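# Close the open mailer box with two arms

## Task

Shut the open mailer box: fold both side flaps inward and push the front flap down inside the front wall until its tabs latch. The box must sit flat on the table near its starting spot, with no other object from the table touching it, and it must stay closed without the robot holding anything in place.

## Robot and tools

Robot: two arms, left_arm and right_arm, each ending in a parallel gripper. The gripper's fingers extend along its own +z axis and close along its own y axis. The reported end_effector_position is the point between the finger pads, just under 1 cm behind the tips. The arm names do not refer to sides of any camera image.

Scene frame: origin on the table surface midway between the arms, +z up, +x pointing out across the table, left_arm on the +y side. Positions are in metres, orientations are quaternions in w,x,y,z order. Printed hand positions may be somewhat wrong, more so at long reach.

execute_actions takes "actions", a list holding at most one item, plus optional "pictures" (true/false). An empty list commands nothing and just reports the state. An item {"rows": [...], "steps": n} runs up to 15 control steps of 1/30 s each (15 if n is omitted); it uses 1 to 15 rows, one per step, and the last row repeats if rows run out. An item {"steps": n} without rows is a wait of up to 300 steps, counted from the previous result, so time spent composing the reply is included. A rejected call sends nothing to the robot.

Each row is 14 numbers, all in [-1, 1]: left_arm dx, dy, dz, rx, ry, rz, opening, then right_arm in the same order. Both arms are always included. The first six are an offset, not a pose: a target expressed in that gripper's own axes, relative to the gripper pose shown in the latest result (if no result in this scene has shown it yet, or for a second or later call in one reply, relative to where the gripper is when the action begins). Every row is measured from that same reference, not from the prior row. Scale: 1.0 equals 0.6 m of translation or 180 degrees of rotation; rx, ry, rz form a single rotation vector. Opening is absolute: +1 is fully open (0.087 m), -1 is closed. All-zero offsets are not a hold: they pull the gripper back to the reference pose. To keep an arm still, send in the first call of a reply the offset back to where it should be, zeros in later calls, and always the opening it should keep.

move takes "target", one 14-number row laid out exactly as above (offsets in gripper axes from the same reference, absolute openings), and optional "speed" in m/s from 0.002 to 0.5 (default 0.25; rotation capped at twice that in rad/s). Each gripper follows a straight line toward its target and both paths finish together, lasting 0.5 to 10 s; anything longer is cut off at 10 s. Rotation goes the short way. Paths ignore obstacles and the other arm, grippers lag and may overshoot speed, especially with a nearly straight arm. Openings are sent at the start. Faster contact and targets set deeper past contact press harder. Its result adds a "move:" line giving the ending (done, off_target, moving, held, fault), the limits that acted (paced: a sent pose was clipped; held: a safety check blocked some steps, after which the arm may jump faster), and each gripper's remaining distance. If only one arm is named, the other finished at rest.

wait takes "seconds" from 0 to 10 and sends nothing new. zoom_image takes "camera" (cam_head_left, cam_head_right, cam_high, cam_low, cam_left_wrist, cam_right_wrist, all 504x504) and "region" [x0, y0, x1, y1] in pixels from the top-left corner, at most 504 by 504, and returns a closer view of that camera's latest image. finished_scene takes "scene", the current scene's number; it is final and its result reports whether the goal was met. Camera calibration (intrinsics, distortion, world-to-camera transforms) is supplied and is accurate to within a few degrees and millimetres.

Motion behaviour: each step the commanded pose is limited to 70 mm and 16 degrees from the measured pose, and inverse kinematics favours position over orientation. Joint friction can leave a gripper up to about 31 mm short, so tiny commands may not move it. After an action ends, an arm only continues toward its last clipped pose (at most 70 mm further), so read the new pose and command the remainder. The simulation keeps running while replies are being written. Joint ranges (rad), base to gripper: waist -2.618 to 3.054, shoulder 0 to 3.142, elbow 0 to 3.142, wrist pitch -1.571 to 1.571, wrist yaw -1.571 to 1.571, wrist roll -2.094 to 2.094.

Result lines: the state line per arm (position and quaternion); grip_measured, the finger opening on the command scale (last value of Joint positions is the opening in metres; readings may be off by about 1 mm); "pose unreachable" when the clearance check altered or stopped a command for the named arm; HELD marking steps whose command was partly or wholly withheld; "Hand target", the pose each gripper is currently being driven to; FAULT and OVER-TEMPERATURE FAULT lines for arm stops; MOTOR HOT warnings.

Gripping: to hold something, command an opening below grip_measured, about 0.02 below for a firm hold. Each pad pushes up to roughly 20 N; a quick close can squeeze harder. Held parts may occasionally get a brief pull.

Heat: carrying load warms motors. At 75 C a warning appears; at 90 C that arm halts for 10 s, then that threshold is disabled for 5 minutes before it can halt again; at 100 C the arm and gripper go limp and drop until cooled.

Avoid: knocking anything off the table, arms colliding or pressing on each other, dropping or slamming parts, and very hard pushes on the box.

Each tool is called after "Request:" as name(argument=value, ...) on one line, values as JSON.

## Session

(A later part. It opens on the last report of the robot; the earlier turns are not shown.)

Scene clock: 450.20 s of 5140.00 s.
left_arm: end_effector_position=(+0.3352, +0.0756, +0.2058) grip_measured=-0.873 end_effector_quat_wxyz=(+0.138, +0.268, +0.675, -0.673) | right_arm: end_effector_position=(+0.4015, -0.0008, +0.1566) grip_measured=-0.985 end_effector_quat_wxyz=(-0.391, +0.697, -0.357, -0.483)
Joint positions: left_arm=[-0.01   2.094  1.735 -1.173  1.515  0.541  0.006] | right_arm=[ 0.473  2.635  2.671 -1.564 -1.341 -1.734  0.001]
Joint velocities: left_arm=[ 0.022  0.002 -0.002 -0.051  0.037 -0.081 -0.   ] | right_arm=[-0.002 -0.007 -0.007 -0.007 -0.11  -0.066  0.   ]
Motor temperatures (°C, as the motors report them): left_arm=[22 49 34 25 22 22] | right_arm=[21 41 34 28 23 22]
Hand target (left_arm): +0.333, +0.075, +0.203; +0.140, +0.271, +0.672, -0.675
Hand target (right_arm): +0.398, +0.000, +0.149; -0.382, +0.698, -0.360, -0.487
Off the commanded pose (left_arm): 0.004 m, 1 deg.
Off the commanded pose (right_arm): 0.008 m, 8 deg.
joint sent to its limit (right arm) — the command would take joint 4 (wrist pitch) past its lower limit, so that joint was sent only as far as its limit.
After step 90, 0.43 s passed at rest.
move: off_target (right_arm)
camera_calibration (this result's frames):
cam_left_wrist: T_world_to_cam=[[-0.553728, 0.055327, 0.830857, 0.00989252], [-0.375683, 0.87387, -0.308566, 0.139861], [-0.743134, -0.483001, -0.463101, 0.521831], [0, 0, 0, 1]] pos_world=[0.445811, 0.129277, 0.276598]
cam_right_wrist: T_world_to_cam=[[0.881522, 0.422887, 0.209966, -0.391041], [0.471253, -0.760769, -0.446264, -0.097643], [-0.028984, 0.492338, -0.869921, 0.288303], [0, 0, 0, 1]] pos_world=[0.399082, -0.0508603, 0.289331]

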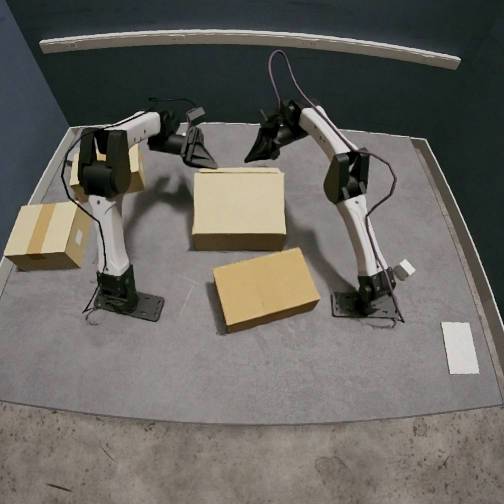

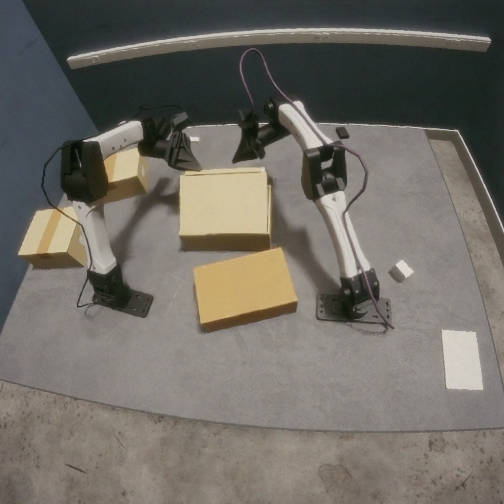

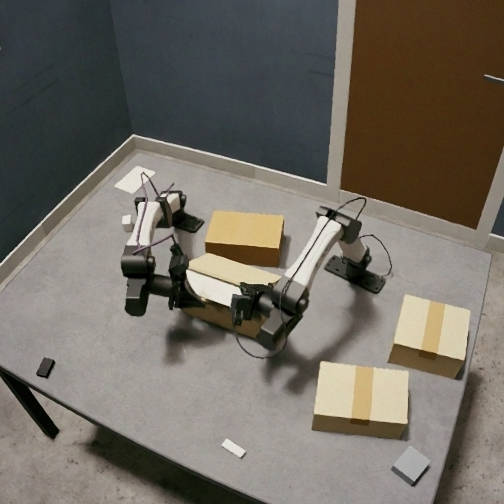

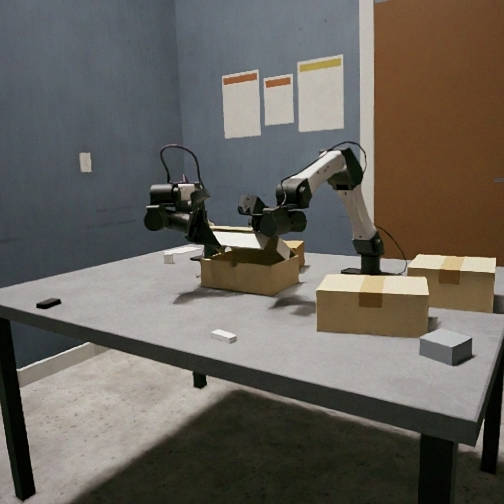

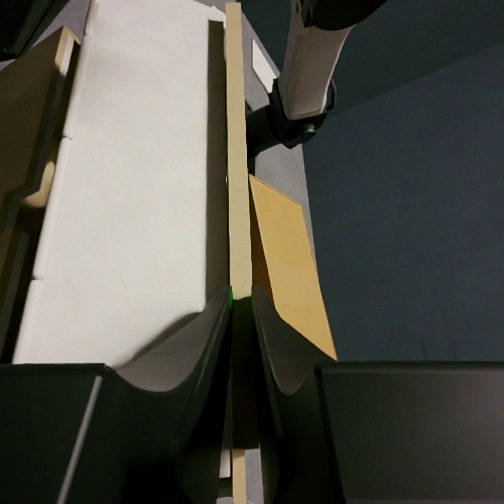

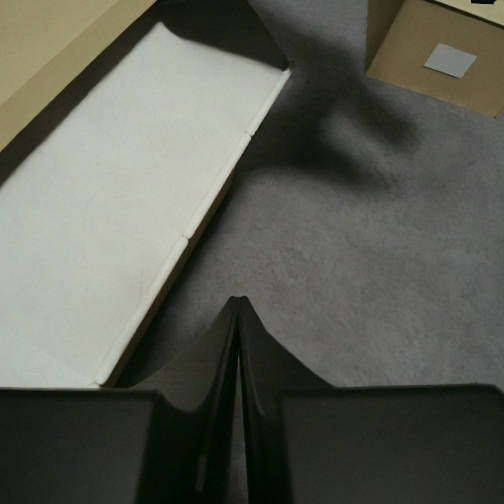

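Request:
move(target=[0,0,0,0,0,0,-1, 0.007,0.11,0.055,0,0,0,-1], speed=0.05)

Scene clock: 455.07 s of 5140.00 s.
left_arm: end_effector_position=(+0.3349, +0.0754, +0.2072) grip_measured=-0.872 end_effector_quat_wxyz=(+0.137, +0.266, +0.674, -0.676) | right_arm: end_effector_position=(+0.3365, -0.0054, +0.1224) grip_measured=-0.985 end_effector_quat_wxyz=(-0.385, +0.697, -0.364, -0.483)
Joint positions: left_arm=[-0.01   2.094  1.735 -1.174  1.522  0.538  0.006] | right_arm=[ 0.527  2.18   1.721 -0.848 -1.323 -1.49   0.001]
Joint velocities: left_arm=[-0.012 -0.002 -0.002  0.051  0.037 -0.022  0.001] | right_arm=[-0.012 -0.017 -0.017  0.022 -0.066  0.066 -0.001]
Motor temperatures (°C, as the motors report them): left_arm=[22 50 34 25 22 22] | right_arm=[21 42 34 27 23 22]
Hand target (left_arm): +0.335, +0.076, +0.206; +0.138, +0.268, +0.675, -0.673
Hand target (right_arm): +0.330, -0.002, +0.131; -0.389, +0.698, -0.356, -0.484
Off the commanded pose (left_arm): 0.001 m, 0 deg.
Off the commanded pose (right_arm): 0.011 m, 1 deg.
move: off_target (right_arm)
camera_calibration (this result's frames):
cam_left_wrist: T_world_to_cam=[[-0.548961, 0.0603453, 0.833667, 0.00603468], [-0.377347, 0.872073, -0.311605, 0.141608], [-0.745822, -0.485641, -0.455963, 0.521746], [0, 0, 0, 1]] pos_world=[0.445878, 0.129525, 0.276992]
cam_right_wrist: T_world_to_cam=[[0.885803, 0.421053, 0.195107, -0.324237], [0.462758, -0.769969, -0.439322, -0.0838202], [-0.0347518, 0.47944, -0.876886, 0.261629], [0, 0, 0, 1]] pos_world=[0.335091, -0.0534531, 0.255856]

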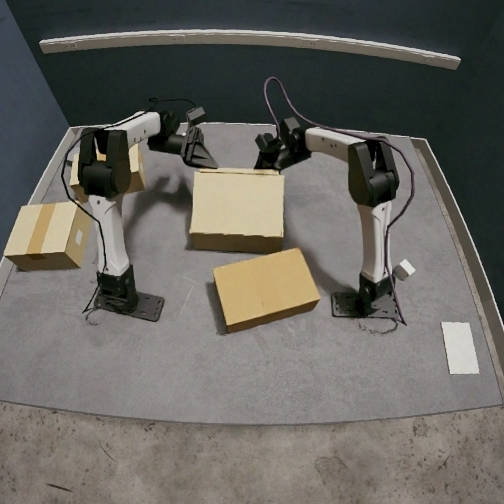

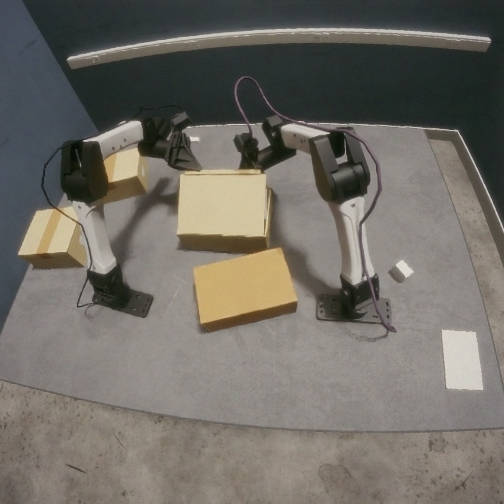

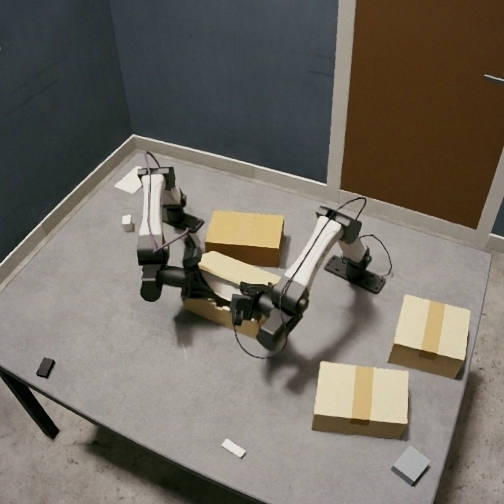

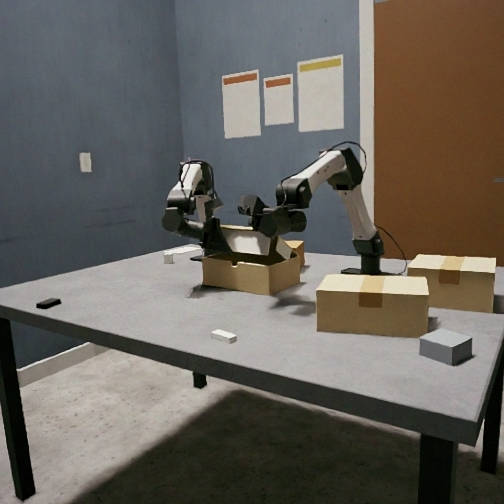

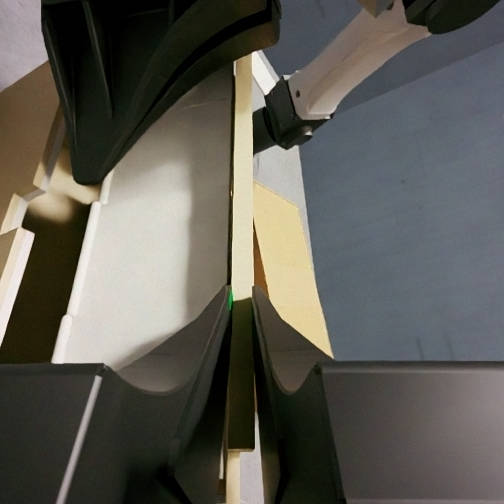

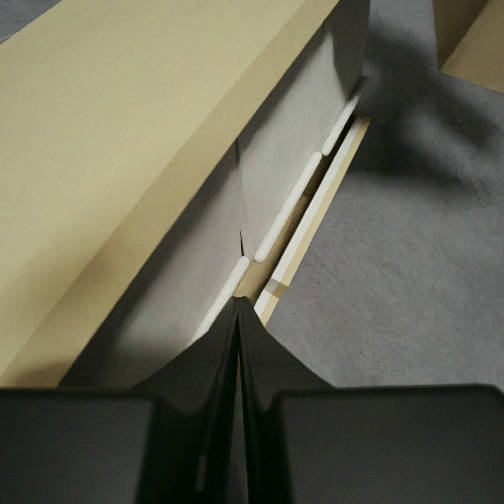

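Request:
move(target=[0.01,0.085,0,0,0,-0.083,-1, 0,0,0,0,0,0,-1], speed=0.04)

Scene clock: 461.00 s of 5140.00 s.
left_arm: end_effector_position=(+0.3493, +0.0720, +0.1754) grip_measured=-0.872 end_effector_quat_wxyz=(+0.049, +0.178, +0.694, -0.696) | right_arm: end_effector_position=(+0.3390, -0.0065, +0.1212) grip_measured=-0.985 end_effector_quat_wxyz=(-0.385, +0.698, -0.367, -0.478)
Joint positions: left_arm=[-0.01   2.24   1.786 -1.187  1.545  0.391  0.006] | right_arm=[ 0.524  2.18   1.72  -0.839 -1.313 -1.484  0.001]
Joint velocities: left_arm=[ 0.007 -0.002 -0.007 -0.022 -0.007 -0.095 -0.001] | right_arm=[-0.007 -0.012 -0.002  0.007  0.007 -0.081  0.   ]
Motor temperatures (°C, as the motors report them): left_arm=[22 50 35 25 22 22] | right_arm=[21 43 34 27 23 22]
Hand target (left_arm): +0.356, +0.075, +0.160; +0.049, +0.175, +0.703, -0.688
Hand target (right_arm): +0.337, -0.005, +0.122; -0.385, +0.697, -0.364, -0.483
Off the commanded pose (left_arm): 0.017 m, 1 deg.
Off the commanded pose (right_arm): 0.003 m, 1 deg.
move: off_target (left_arm)
camera_calibration (this result's frames):
cam_left_wrist: T_world_to_cam=[[-0.321191, 0.0380978, 0.946248, -0.0570504], [-0.446381, 0.875139, -0.186753, 0.142145], [-0.835213, -0.48237, -0.264081, 0.513724], [0, 0, 0, 1]] pos_world=[0.474196, 0.125582, 0.216194]
cam_right_wrist: T_world_to_cam=[[0.88758, 0.41617, 0.197494, -0.326722], [0.459897, -0.776003, -0.431641, -0.0863679], [-0.0263804, 0.473943, -0.88016, 0.258731], [0, 0, 0, 1]] pos_world=[0.336538, -0.0536734, 0.25497]

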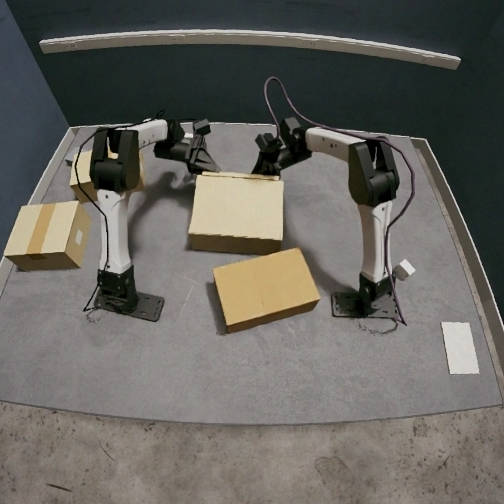

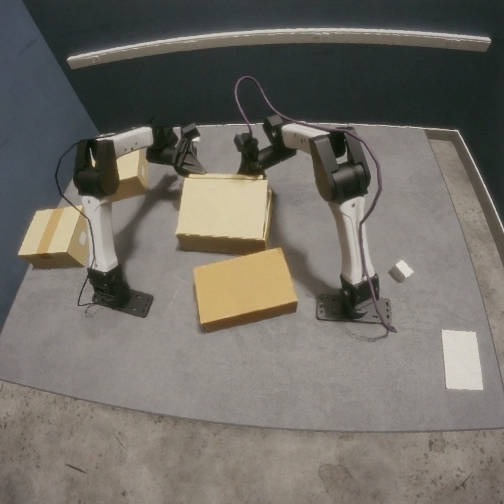

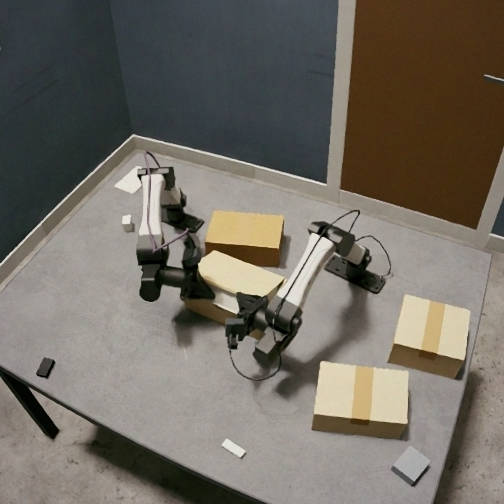

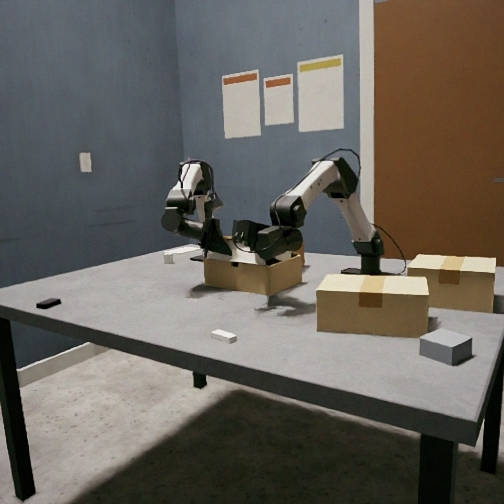

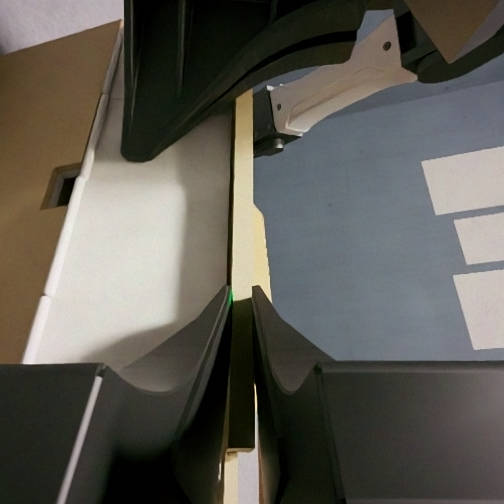

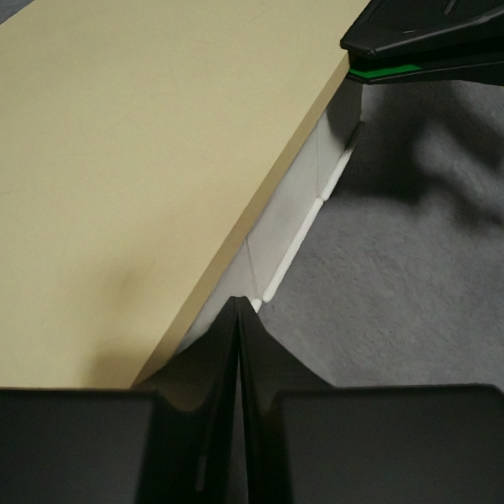

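Request:
move(target=[0,-0.04,0,0,0,0.05,-1, 0.01,0.0,0.04,-0.15,-0.06,0,-1], speed=0.05)

Scene clock: 467.63 s of 5140.00 s.
left_arm: end_effector_position=(+0.3459, +0.0734, +0.1924) grip_measured=-0.872 end_effector_quat_wxyz=(+0.104, +0.235, +0.686, -0.680) | right_arm: end_effector_position=(+0.3351, +0.0097, +0.1187) grip_measured=-0.985 end_effector_quat_wxyz=(-0.350, +0.709, -0.318, -0.523)
Joint positions: left_arm=[-0.01   2.171  1.786 -1.187  1.518  0.484  0.006] | right_arm=[ 0.55   2.508  2.256 -1.569 -1.355 -1.994  0.001]
Joint velocities: left_arm=[ 0.007 -0.012  0.022 -0.007  0.037  0.007  0.   ] | right_arm=[ 0.012 -0.002  0.007  0.037  0.037  0.022 -0.   ]
Motor temperatures (°C, as the motors report them): left_arm=[22 50 35 25 22 22] | right_arm=[21 43 34 27 23 22]
Hand target (left_arm): +0.342, +0.072, +0.199; +0.103, +0.232, +0.678, -0.690
Hand target (right_arm): +0.332, +0.015, +0.111; -0.342, +0.714, -0.314, -0.524
Off the commanded pose (left_arm): 0.007 m, 2 deg.
Off the commanded pose (right_arm): 0.011 m, 20 deg; orientation clipped at the last step of the last action.
joint sent to its limit (right arm) — the command would take joint 4 (wrist pitch) past its lower limit, so that joint was sent only as far as its limit.
move: off_target (right_arm); limits=paced
camera_calibration (this result's frames):
cam_left_wrist: T_world_to_cam=[[-0.470422, 0.041769, 0.881452, -0.0104877], [-0.405976, 0.876648, -0.258207, 0.1422], [-0.783509, -0.479315, -0.395438, 0.523207], [0, 0, 0, 1]] pos_world=[0.462734, 0.12656, 0.252857]
cam_right_wrist: T_world_to_cam=[[0.826299, 0.536049, 0.172864, -0.307183], [0.547629, -0.692891, -0.469046, -0.0988494], [-0.131656, 0.482238, -0.866091, 0.282287], [0, 0, 0, 1]] pos_world=[0.345123, -0.0399557, 0.251222]

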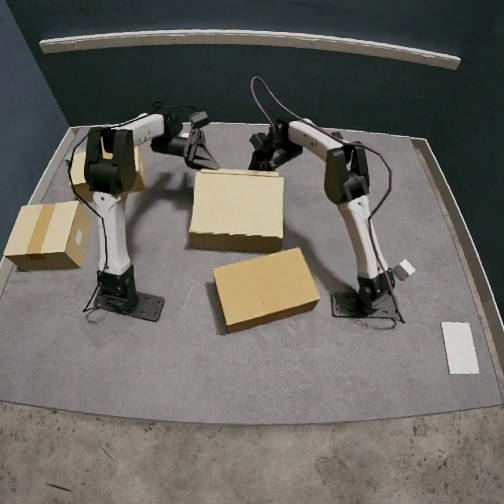

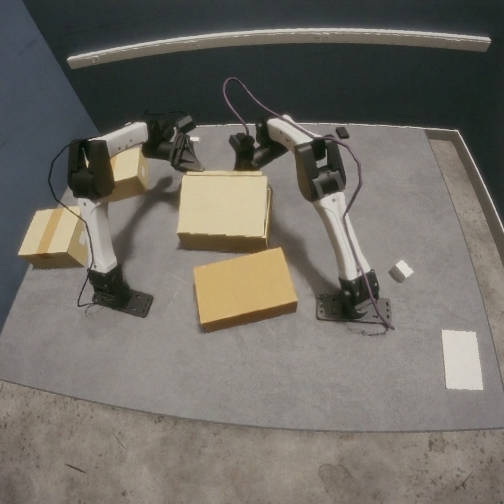

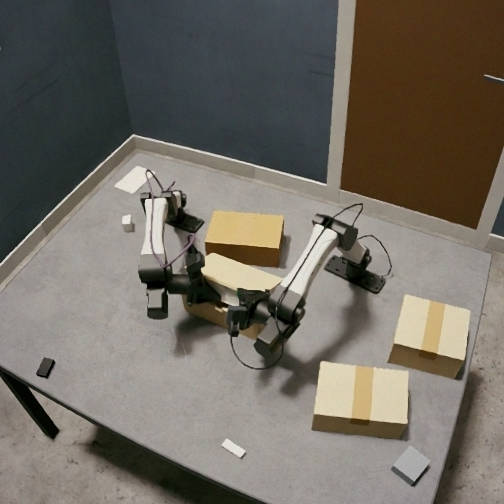

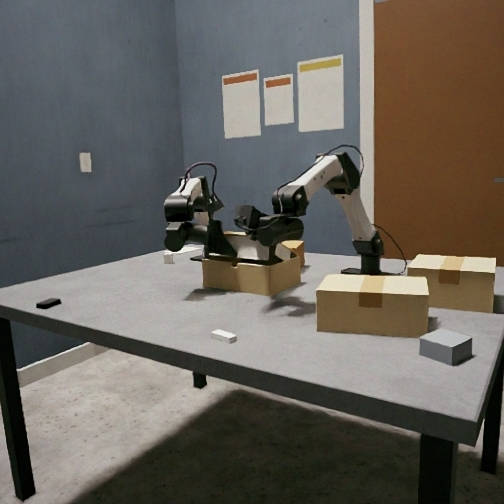

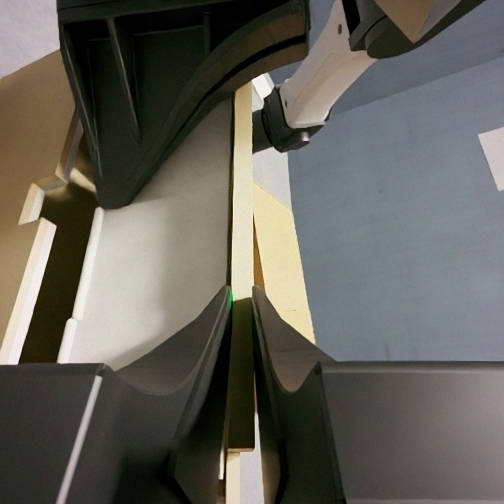

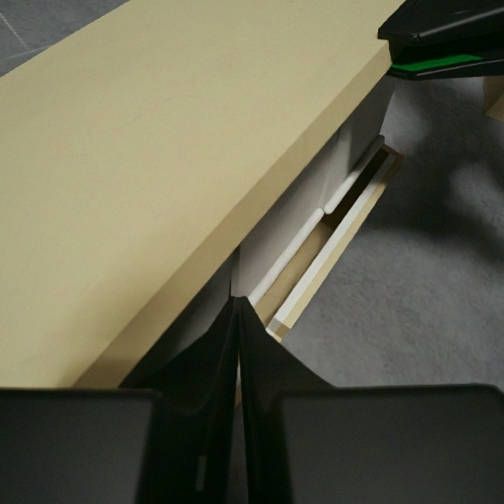

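Better. Lower lid, right down slightly.

Request:
move(target=[0.0,0.08,0,0,0,-0.07,-1, 0.025,0.01,0,0,0,0,-1], speed=0.04)

Scene clock: 471.73 s of 5140.00 s.
left_arm: end_effector_position=(+0.3612, +0.0700, +0.1599) grip_measured=-0.871 end_effector_quat_wxyz=(+0.032, +0.162, +0.701, -0.694) | right_arm: end_effector_position=(+0.3385, +0.0055, +0.1053) grip_measured=-0.985 end_effector_quat_wxyz=(-0.354, +0.715, -0.314, -0.515)
Joint positions: left_arm=[-0.01   2.314  1.847 -1.191  1.536  0.362  0.006] | right_arm=[ 0.541  2.508  2.21  -1.528 -1.342 -2.02   0.001]
Joint velocities: left_arm=[-0.012  0.022  0.002  0.051 -0.022 -0.125  0.   ] | right_arm=[-0.007 -0.012 -0.012 -0.037  0.007 -0.037  0.   ]
Motor temperatures (°C, as the motors report them): left_arm=[22 50 35 25 22 22] | right_arm=[21 44 34 27 23 22]
Hand target (left_arm): +0.367, +0.073, +0.149; +0.030, +0.158, +0.708, -0.688
Hand target (right_arm): +0.334, +0.005, +0.103; -0.350, +0.709, -0.318, -0.523
Off the commanded pose (left_arm): 0.012 m, 1 deg.
Off the commanded pose (right_arm): 0.005 m, 1 deg.
move: off_target (left_arm)
camera_calibration (this result's frames):
cam_left_wrist: T_world_to_cam=[[-0.278379, 0.0214211, 0.960232, -0.0550432], [-0.454124, 0.878008, -0.151241, 0.143212], [-0.846332, -0.478166, -0.234691, 0.517627], [0, 0, 0, 1]] pos_world=[0.487797, 0.122949, 0.195996]
cam_right_wrist: T_world_to_cam=[[0.822374, 0.535447, 0.192347, -0.306139], [0.558028, -0.693181, -0.456184, -0.114765], [-0.110931, 0.482489, -0.868849, 0.266432], [0, 0, 0, 1]] pos_world=[0.345359, -0.0441822, 0.23802]

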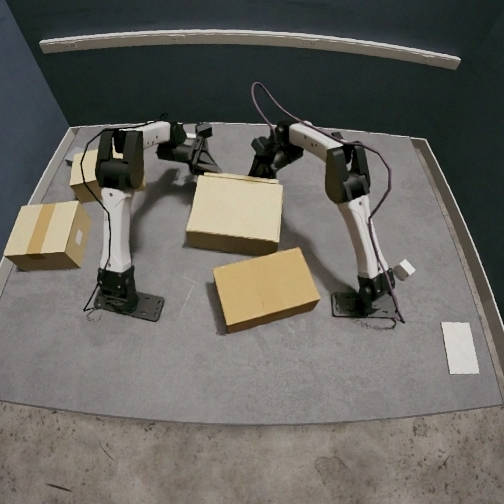

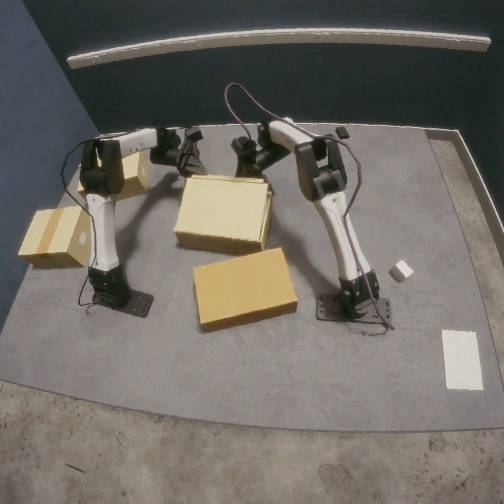

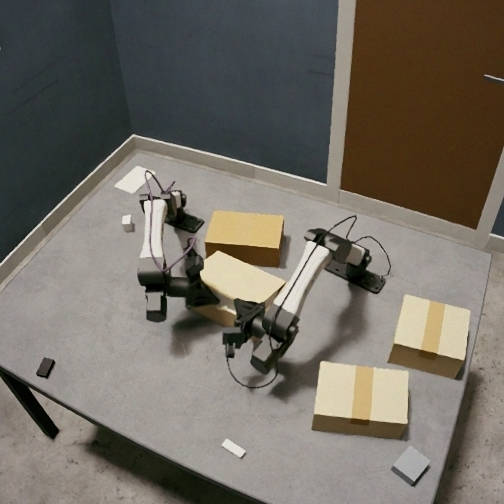

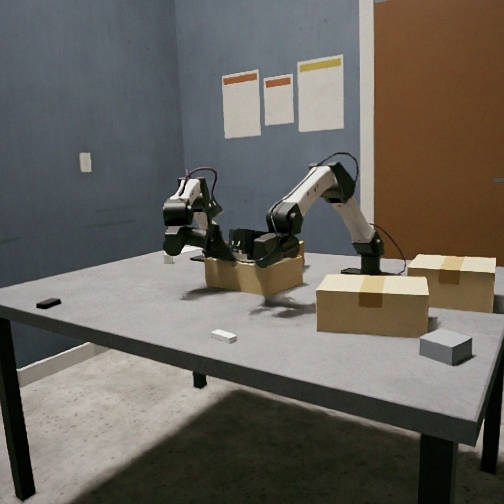

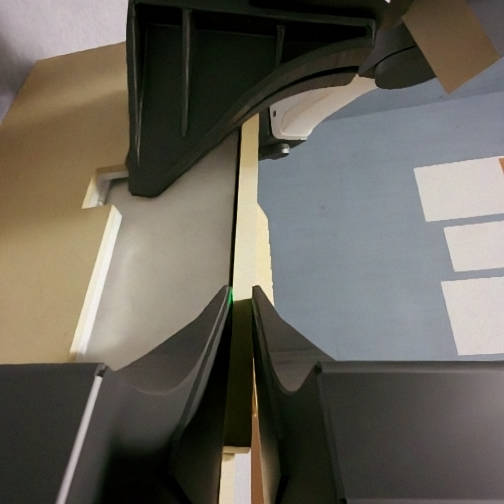

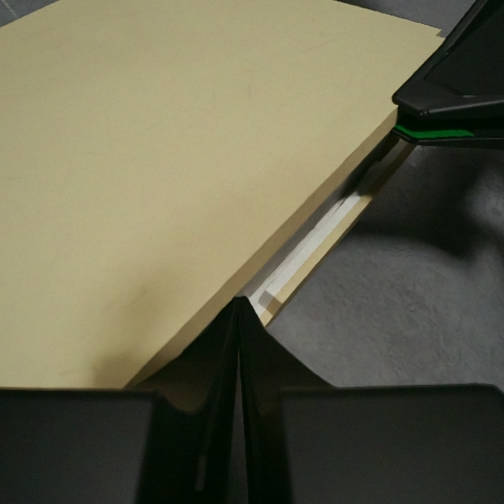

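Request:
execute_actions(actions=[])

Scene clock: 484.50 s of 5140.00 s.
left_arm: end_effector_position=(+0.3613, +0.0700, +0.1599) grip_measured=-0.871 end_effector_quat_wxyz=(+0.032, +0.162, +0.701, -0.694) | right_arm: end_effector_position=(+0.3385, +0.0055, +0.1053) grip_measured=-0.985 end_effector_quat_wxyz=(-0.354, +0.715, -0.314, -0.515)
Joint positions: left_arm=[-0.01   2.315  1.847 -1.191  1.536  0.362  0.006] | right_arm=[ 0.541  2.508  2.21  -1.528 -1.342 -2.02   0.001]
Joint velocities: left_arm=[-0.007 -0.012 -0.007 -0.022  0.022  0.037  0.   ] | right_arm=[-0.012  0.007  0.002 -0.007 -0.007 -0.037  0.001]
Motor temperatures (°C, as the motors report them): left_arm=[22 50 35 25 22 22] | right_arm=[21 46 33 26 23 22]
Hand target (left_arm): +0.367, +0.073, +0.149; +0.030, +0.158, +0.708, -0.688
Hand target (right_arm): +0.334, +0.005, +0.103; -0.350, +0.709, -0.318, -0.523
Off the commanded pose (left_arm): 0.012 m, 1 deg.
Off the commanded pose (right_arm): 0.005 m, 1 deg.
Steps of this call (steps 1 to 90: nothing new was sent; then 9.77 s passed at rest). Readings (end_effector_position):
1: left_arm (+0.3612, +0.0700, +0.1599) | right_arm (+0.3385, +0.0055, +0.1053)
2: left_arm (+0.3613, +0.0700, +0.1599) | right_arm (+0.3385, +0.0055, +0.1053)
4: left_arm (+0.3613, +0.0700, +0.1599) | right_arm (+0.3385, +0.0055, +0.1053)
8: left_arm (+0.3613, +0.0700, +0.1599) | right_arm (+0.3385, +0.0055, +0.1053)
90: the state above
camera_calibration (this result's frames):
cam_left_wrist: T_world_to_cam=[[-0.278379, 0.0214211, 0.960232, -0.0549571], [-0.454124, 0.878008, -0.151241, 0.143247], [-0.846332, -0.478166, -0.234691, 0.517666], [0, 0, 0, 1]] pos_world=[0.48787, 0.122936, 0.195928]
cam_right_wrist: T_world_to_cam=[[0.822374, 0.535447, 0.192347, -0.306139], [0.558028, -0.693181, -0.456184, -0.114765], [-0.110931, 0.482489, -0.868849, 0.266432], [0, 0, 0, 1]] pos_world=[0.345359, -0.0441822, 0.23802]

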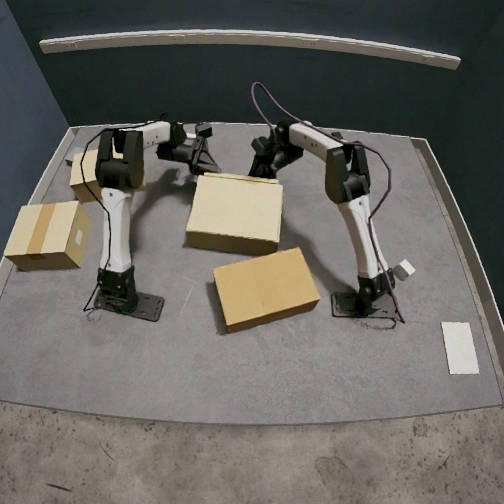

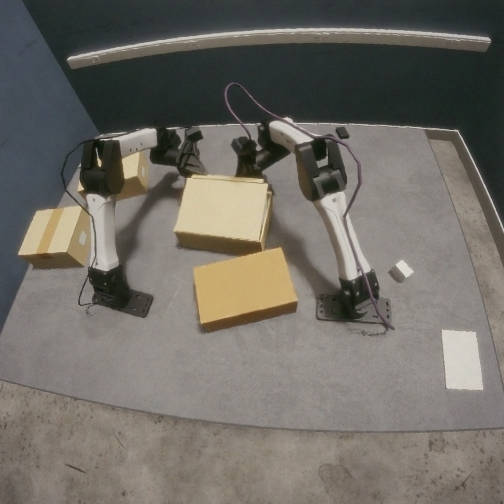

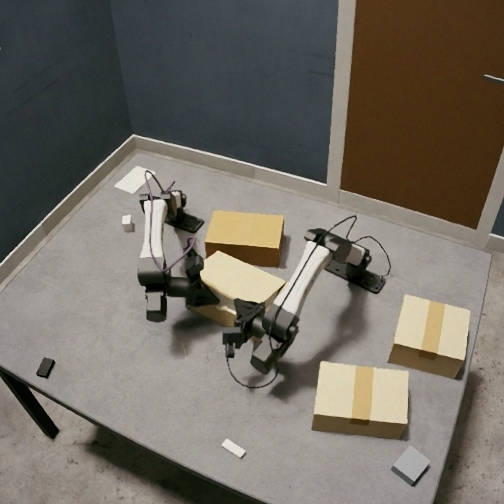

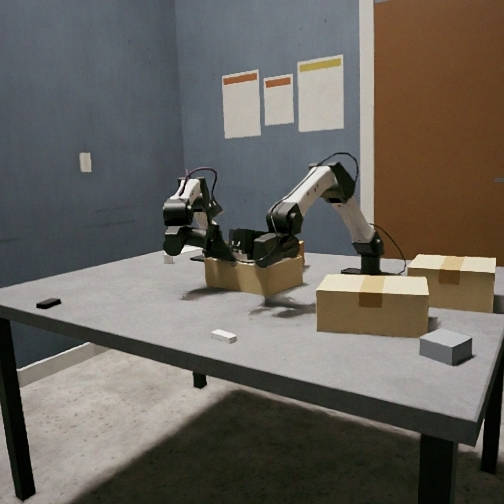

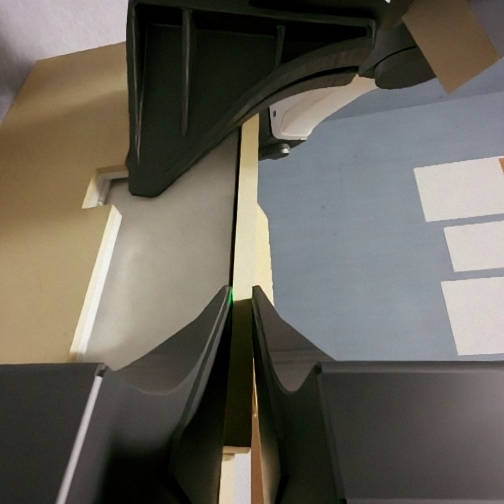

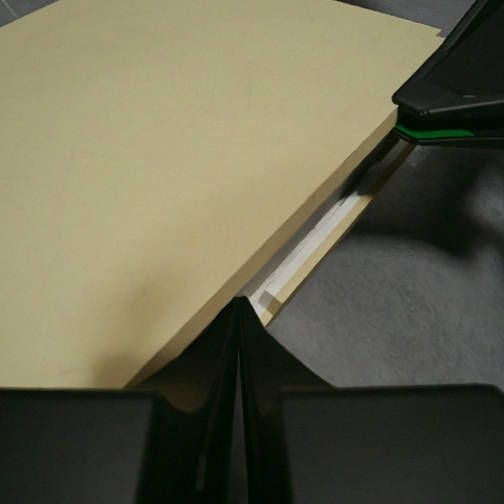

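Request:
move(target=[0,0.03,0,0,0,-0.02,-1, 0,-0.07,-0.1,0,0,0,-1], speed=0.08)

Request:
move(target=[0,0.06,0,0,0,-0.05,-1, -0.13,-0.03,0,0,0,0,-1], speed=0.06)

Scene clock: 490.17 s of 5140.00 s.
left_arm: end_effector_position=(+0.3624, +0.0696, +0.1505) grip_measured=-0.871 end_effector_quat_wxyz=(+0.015, +0.145, +0.702, -0.698) | right_arm: end_effector_position=(+0.4017, -0.0189, +0.1286) grip_measured=-0.985 end_effector_quat_wxyz=(-0.399, +0.706, -0.343, -0.475)
Joint positions: left_arm=[-0.01   2.345  1.847 -1.192  1.544  0.344  0.006] | right_arm=[ 0.44   2.596  2.481 -1.56  -1.336 -1.923  0.001]
Joint velocities: left_arm=[ 0.002 -0.002  0.007 -0.022  0.007 -0.022 -0.001] | right_arm=[-0.007  0.002 -0.007  0.081 -0.022  0.007 -0.002]
Motor temperatures (°C, as the motors report them): left_arm=[22 50 36 25 22 22] | right_arm=[21 46 33 26 23 22]
Hand target (left_arm): +0.366, +0.070, +0.142; +0.010, +0.140, +0.706, -0.695
Hand target (right_arm): +0.403, -0.021, +0.126; -0.393, +0.703, -0.351, -0.477
Off the commanded pose (left_arm): 0.009 m, 1 deg.
Off the commanded pose (right_arm): 0.004 m, 8 deg.
joint sent to its limit (right arm) — the command would take joint 4 (wrist pitch) past its lower limit, so that joint was sent only as far as its limit.
After step 90, 1.40 s passed at rest.
move: off_target (right_arm)
camera_calibration (this result's frames):
cam_left_wrist: T_world_to_cam=[[-0.231268, 0.0207208, 0.972669, -0.0645299], [-0.462166, 0.877422, -0.128579, 0.142252], [-0.856106, -0.479271, -0.193343, 0.513657], [0, 0, 0, 1]] pos_world=[0.490565, 0.122703, 0.180369]
cam_right_wrist: T_world_to_cam=[[0.86885, 0.428946, 0.247193, -0.377279], [0.49507, -0.750566, -0.437672, -0.134542], [-0.00220336, 0.502649, -0.864488, 0.261631], [0, 0, 0, 1]] pos_world=[0.394983, -0.0706589, 0.260553]

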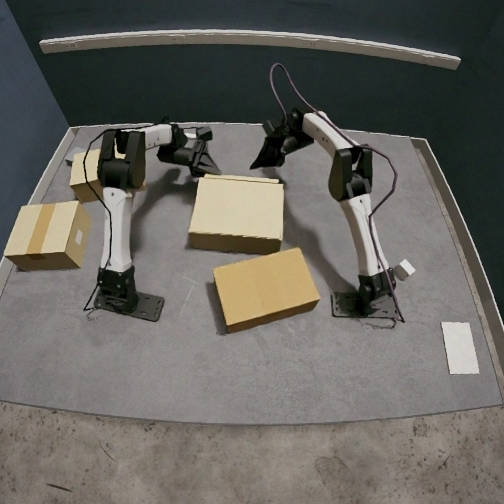

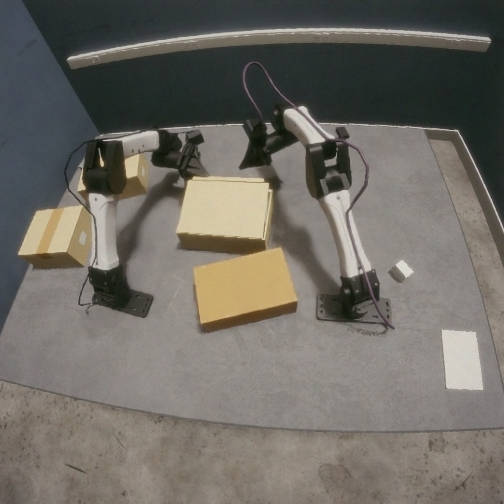

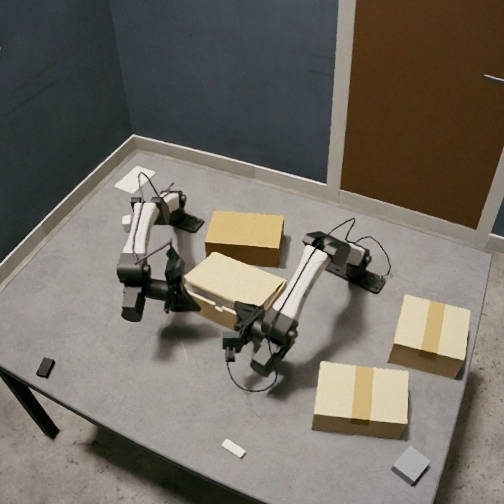

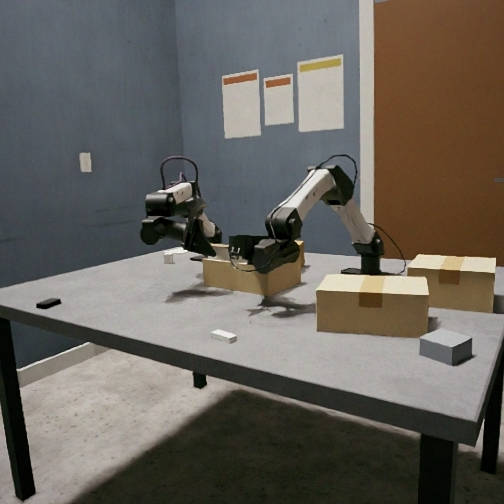

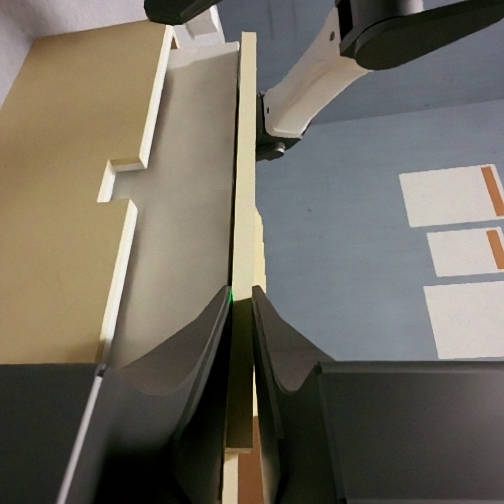

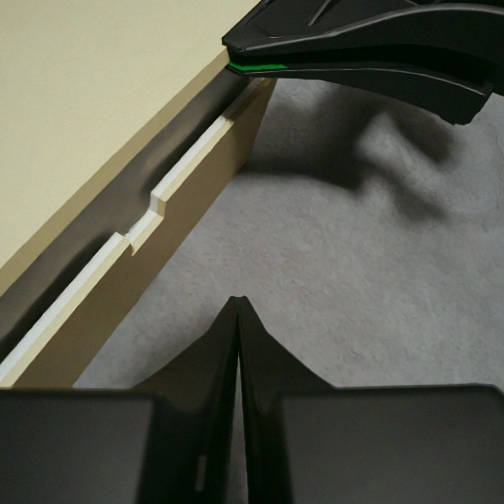

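Scene clock: 491.90 s of 5140.00 s.
left_arm: end_effector_position=(+0.3661, +0.0687, +0.1231) grip_measured=-0.871 end_effector_quat_wxyz=(-0.036, +0.092, +0.706, -0.701) | right_arm: end_effector_position=(+0.3978, -0.0036, +0.1881) grip_measured=-0.985 end_effector_quat_wxyz=(-0.400, +0.699, -0.356, -0.474)
Joint positions: left_arm=[-0.01   2.435  1.859 -1.192  1.556  0.277  0.006] | right_arm=[ 0.472  2.572  2.679 -1.561 -1.336 -1.68   0.001]
Joint velocities: left_arm=[ 0.002  0.007 -0.002  0.022 -0.022  0.007  0.   ] | right_arm=[-0.012 -0.002 -0.007 -0.022 -0.081  0.095  0.   ]
Motor temperatures (°C, as the motors report them): left_arm=[22 50 36 25 22 22] | right_arm=[21 47 33 26 23 22]
Hand target (left_arm): +0.370, +0.070, +0.115; -0.039, +0.089, +0.711, -0.697
Hand target (right_arm): +0.392, -0.002, +0.206; -0.406, +0.702, -0.348, -0.470
Off the commanded pose (left_arm): 0.009 m, 1 deg.
Off the commanded pose (right_arm): 0.019 m, 2 deg.
joint sent to its limit (right arm) — the command would take joint 4 (wrist pitch) past its lower limit, so that joint was sent only as far as its limit.
move: off_target (right_arm)
camera_calibration (this result's frames):
cam_left_wrist: T_world_to_cam=[[-0.0868363, 0.00528996, 0.996209, -0.0917103], [-0.477804, 0.877245, -0.0463068, 0.136799], [-0.874164, -0.480013, -0.0736491, 0.502953], [0, 0, 0, 1]] pos_world=[0.497062, 0.121903, 0.134739]
cam_right_wrist: T_world_to_cam=[[0.882625, 0.409376, 0.231052, -0.397628], [0.470065, -0.764955, -0.440322, -0.0846806], [-0.00351302, 0.497248, -0.867601, 0.306406], [0, 0, 0, 1]] pos_world=[0.391838, -0.0543573, 0.320424]

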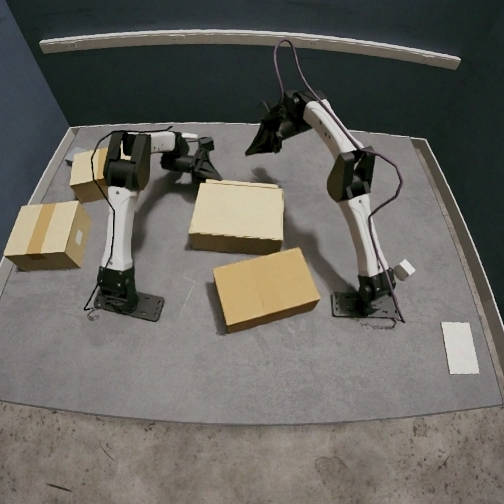

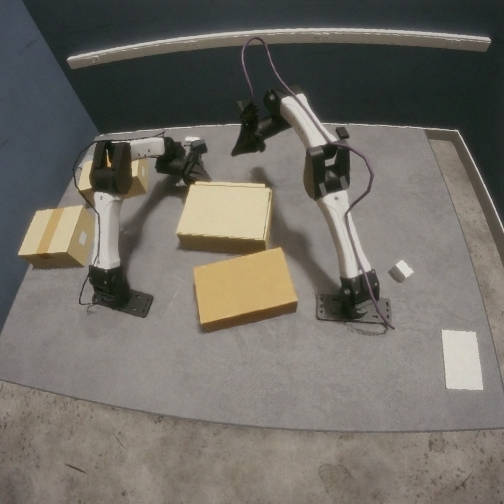

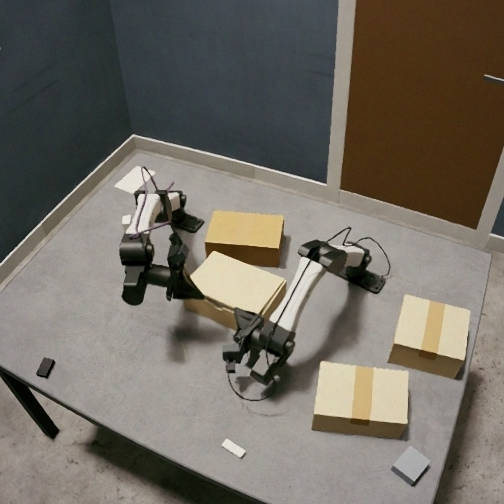

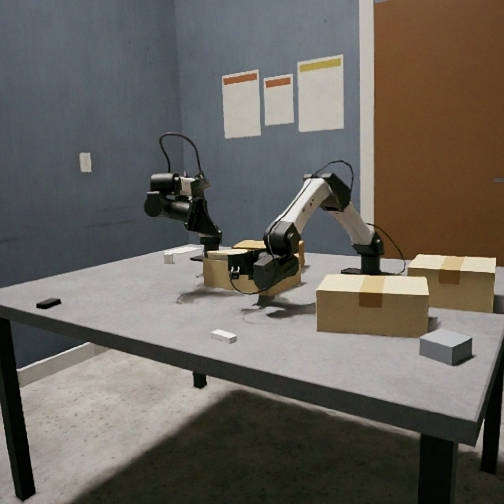

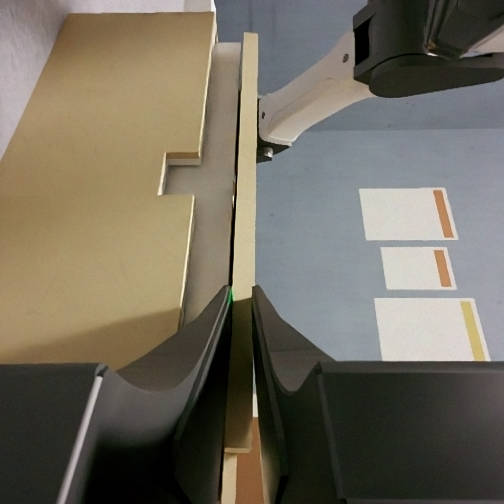

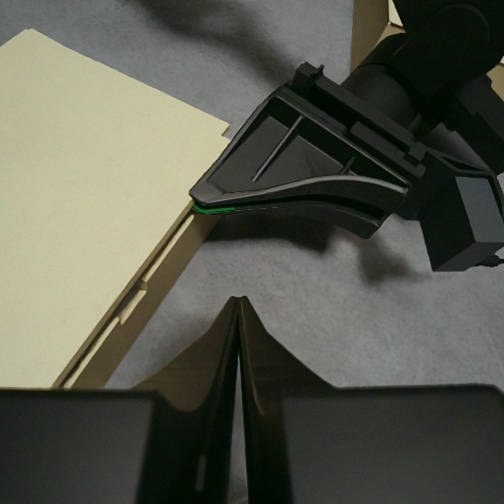

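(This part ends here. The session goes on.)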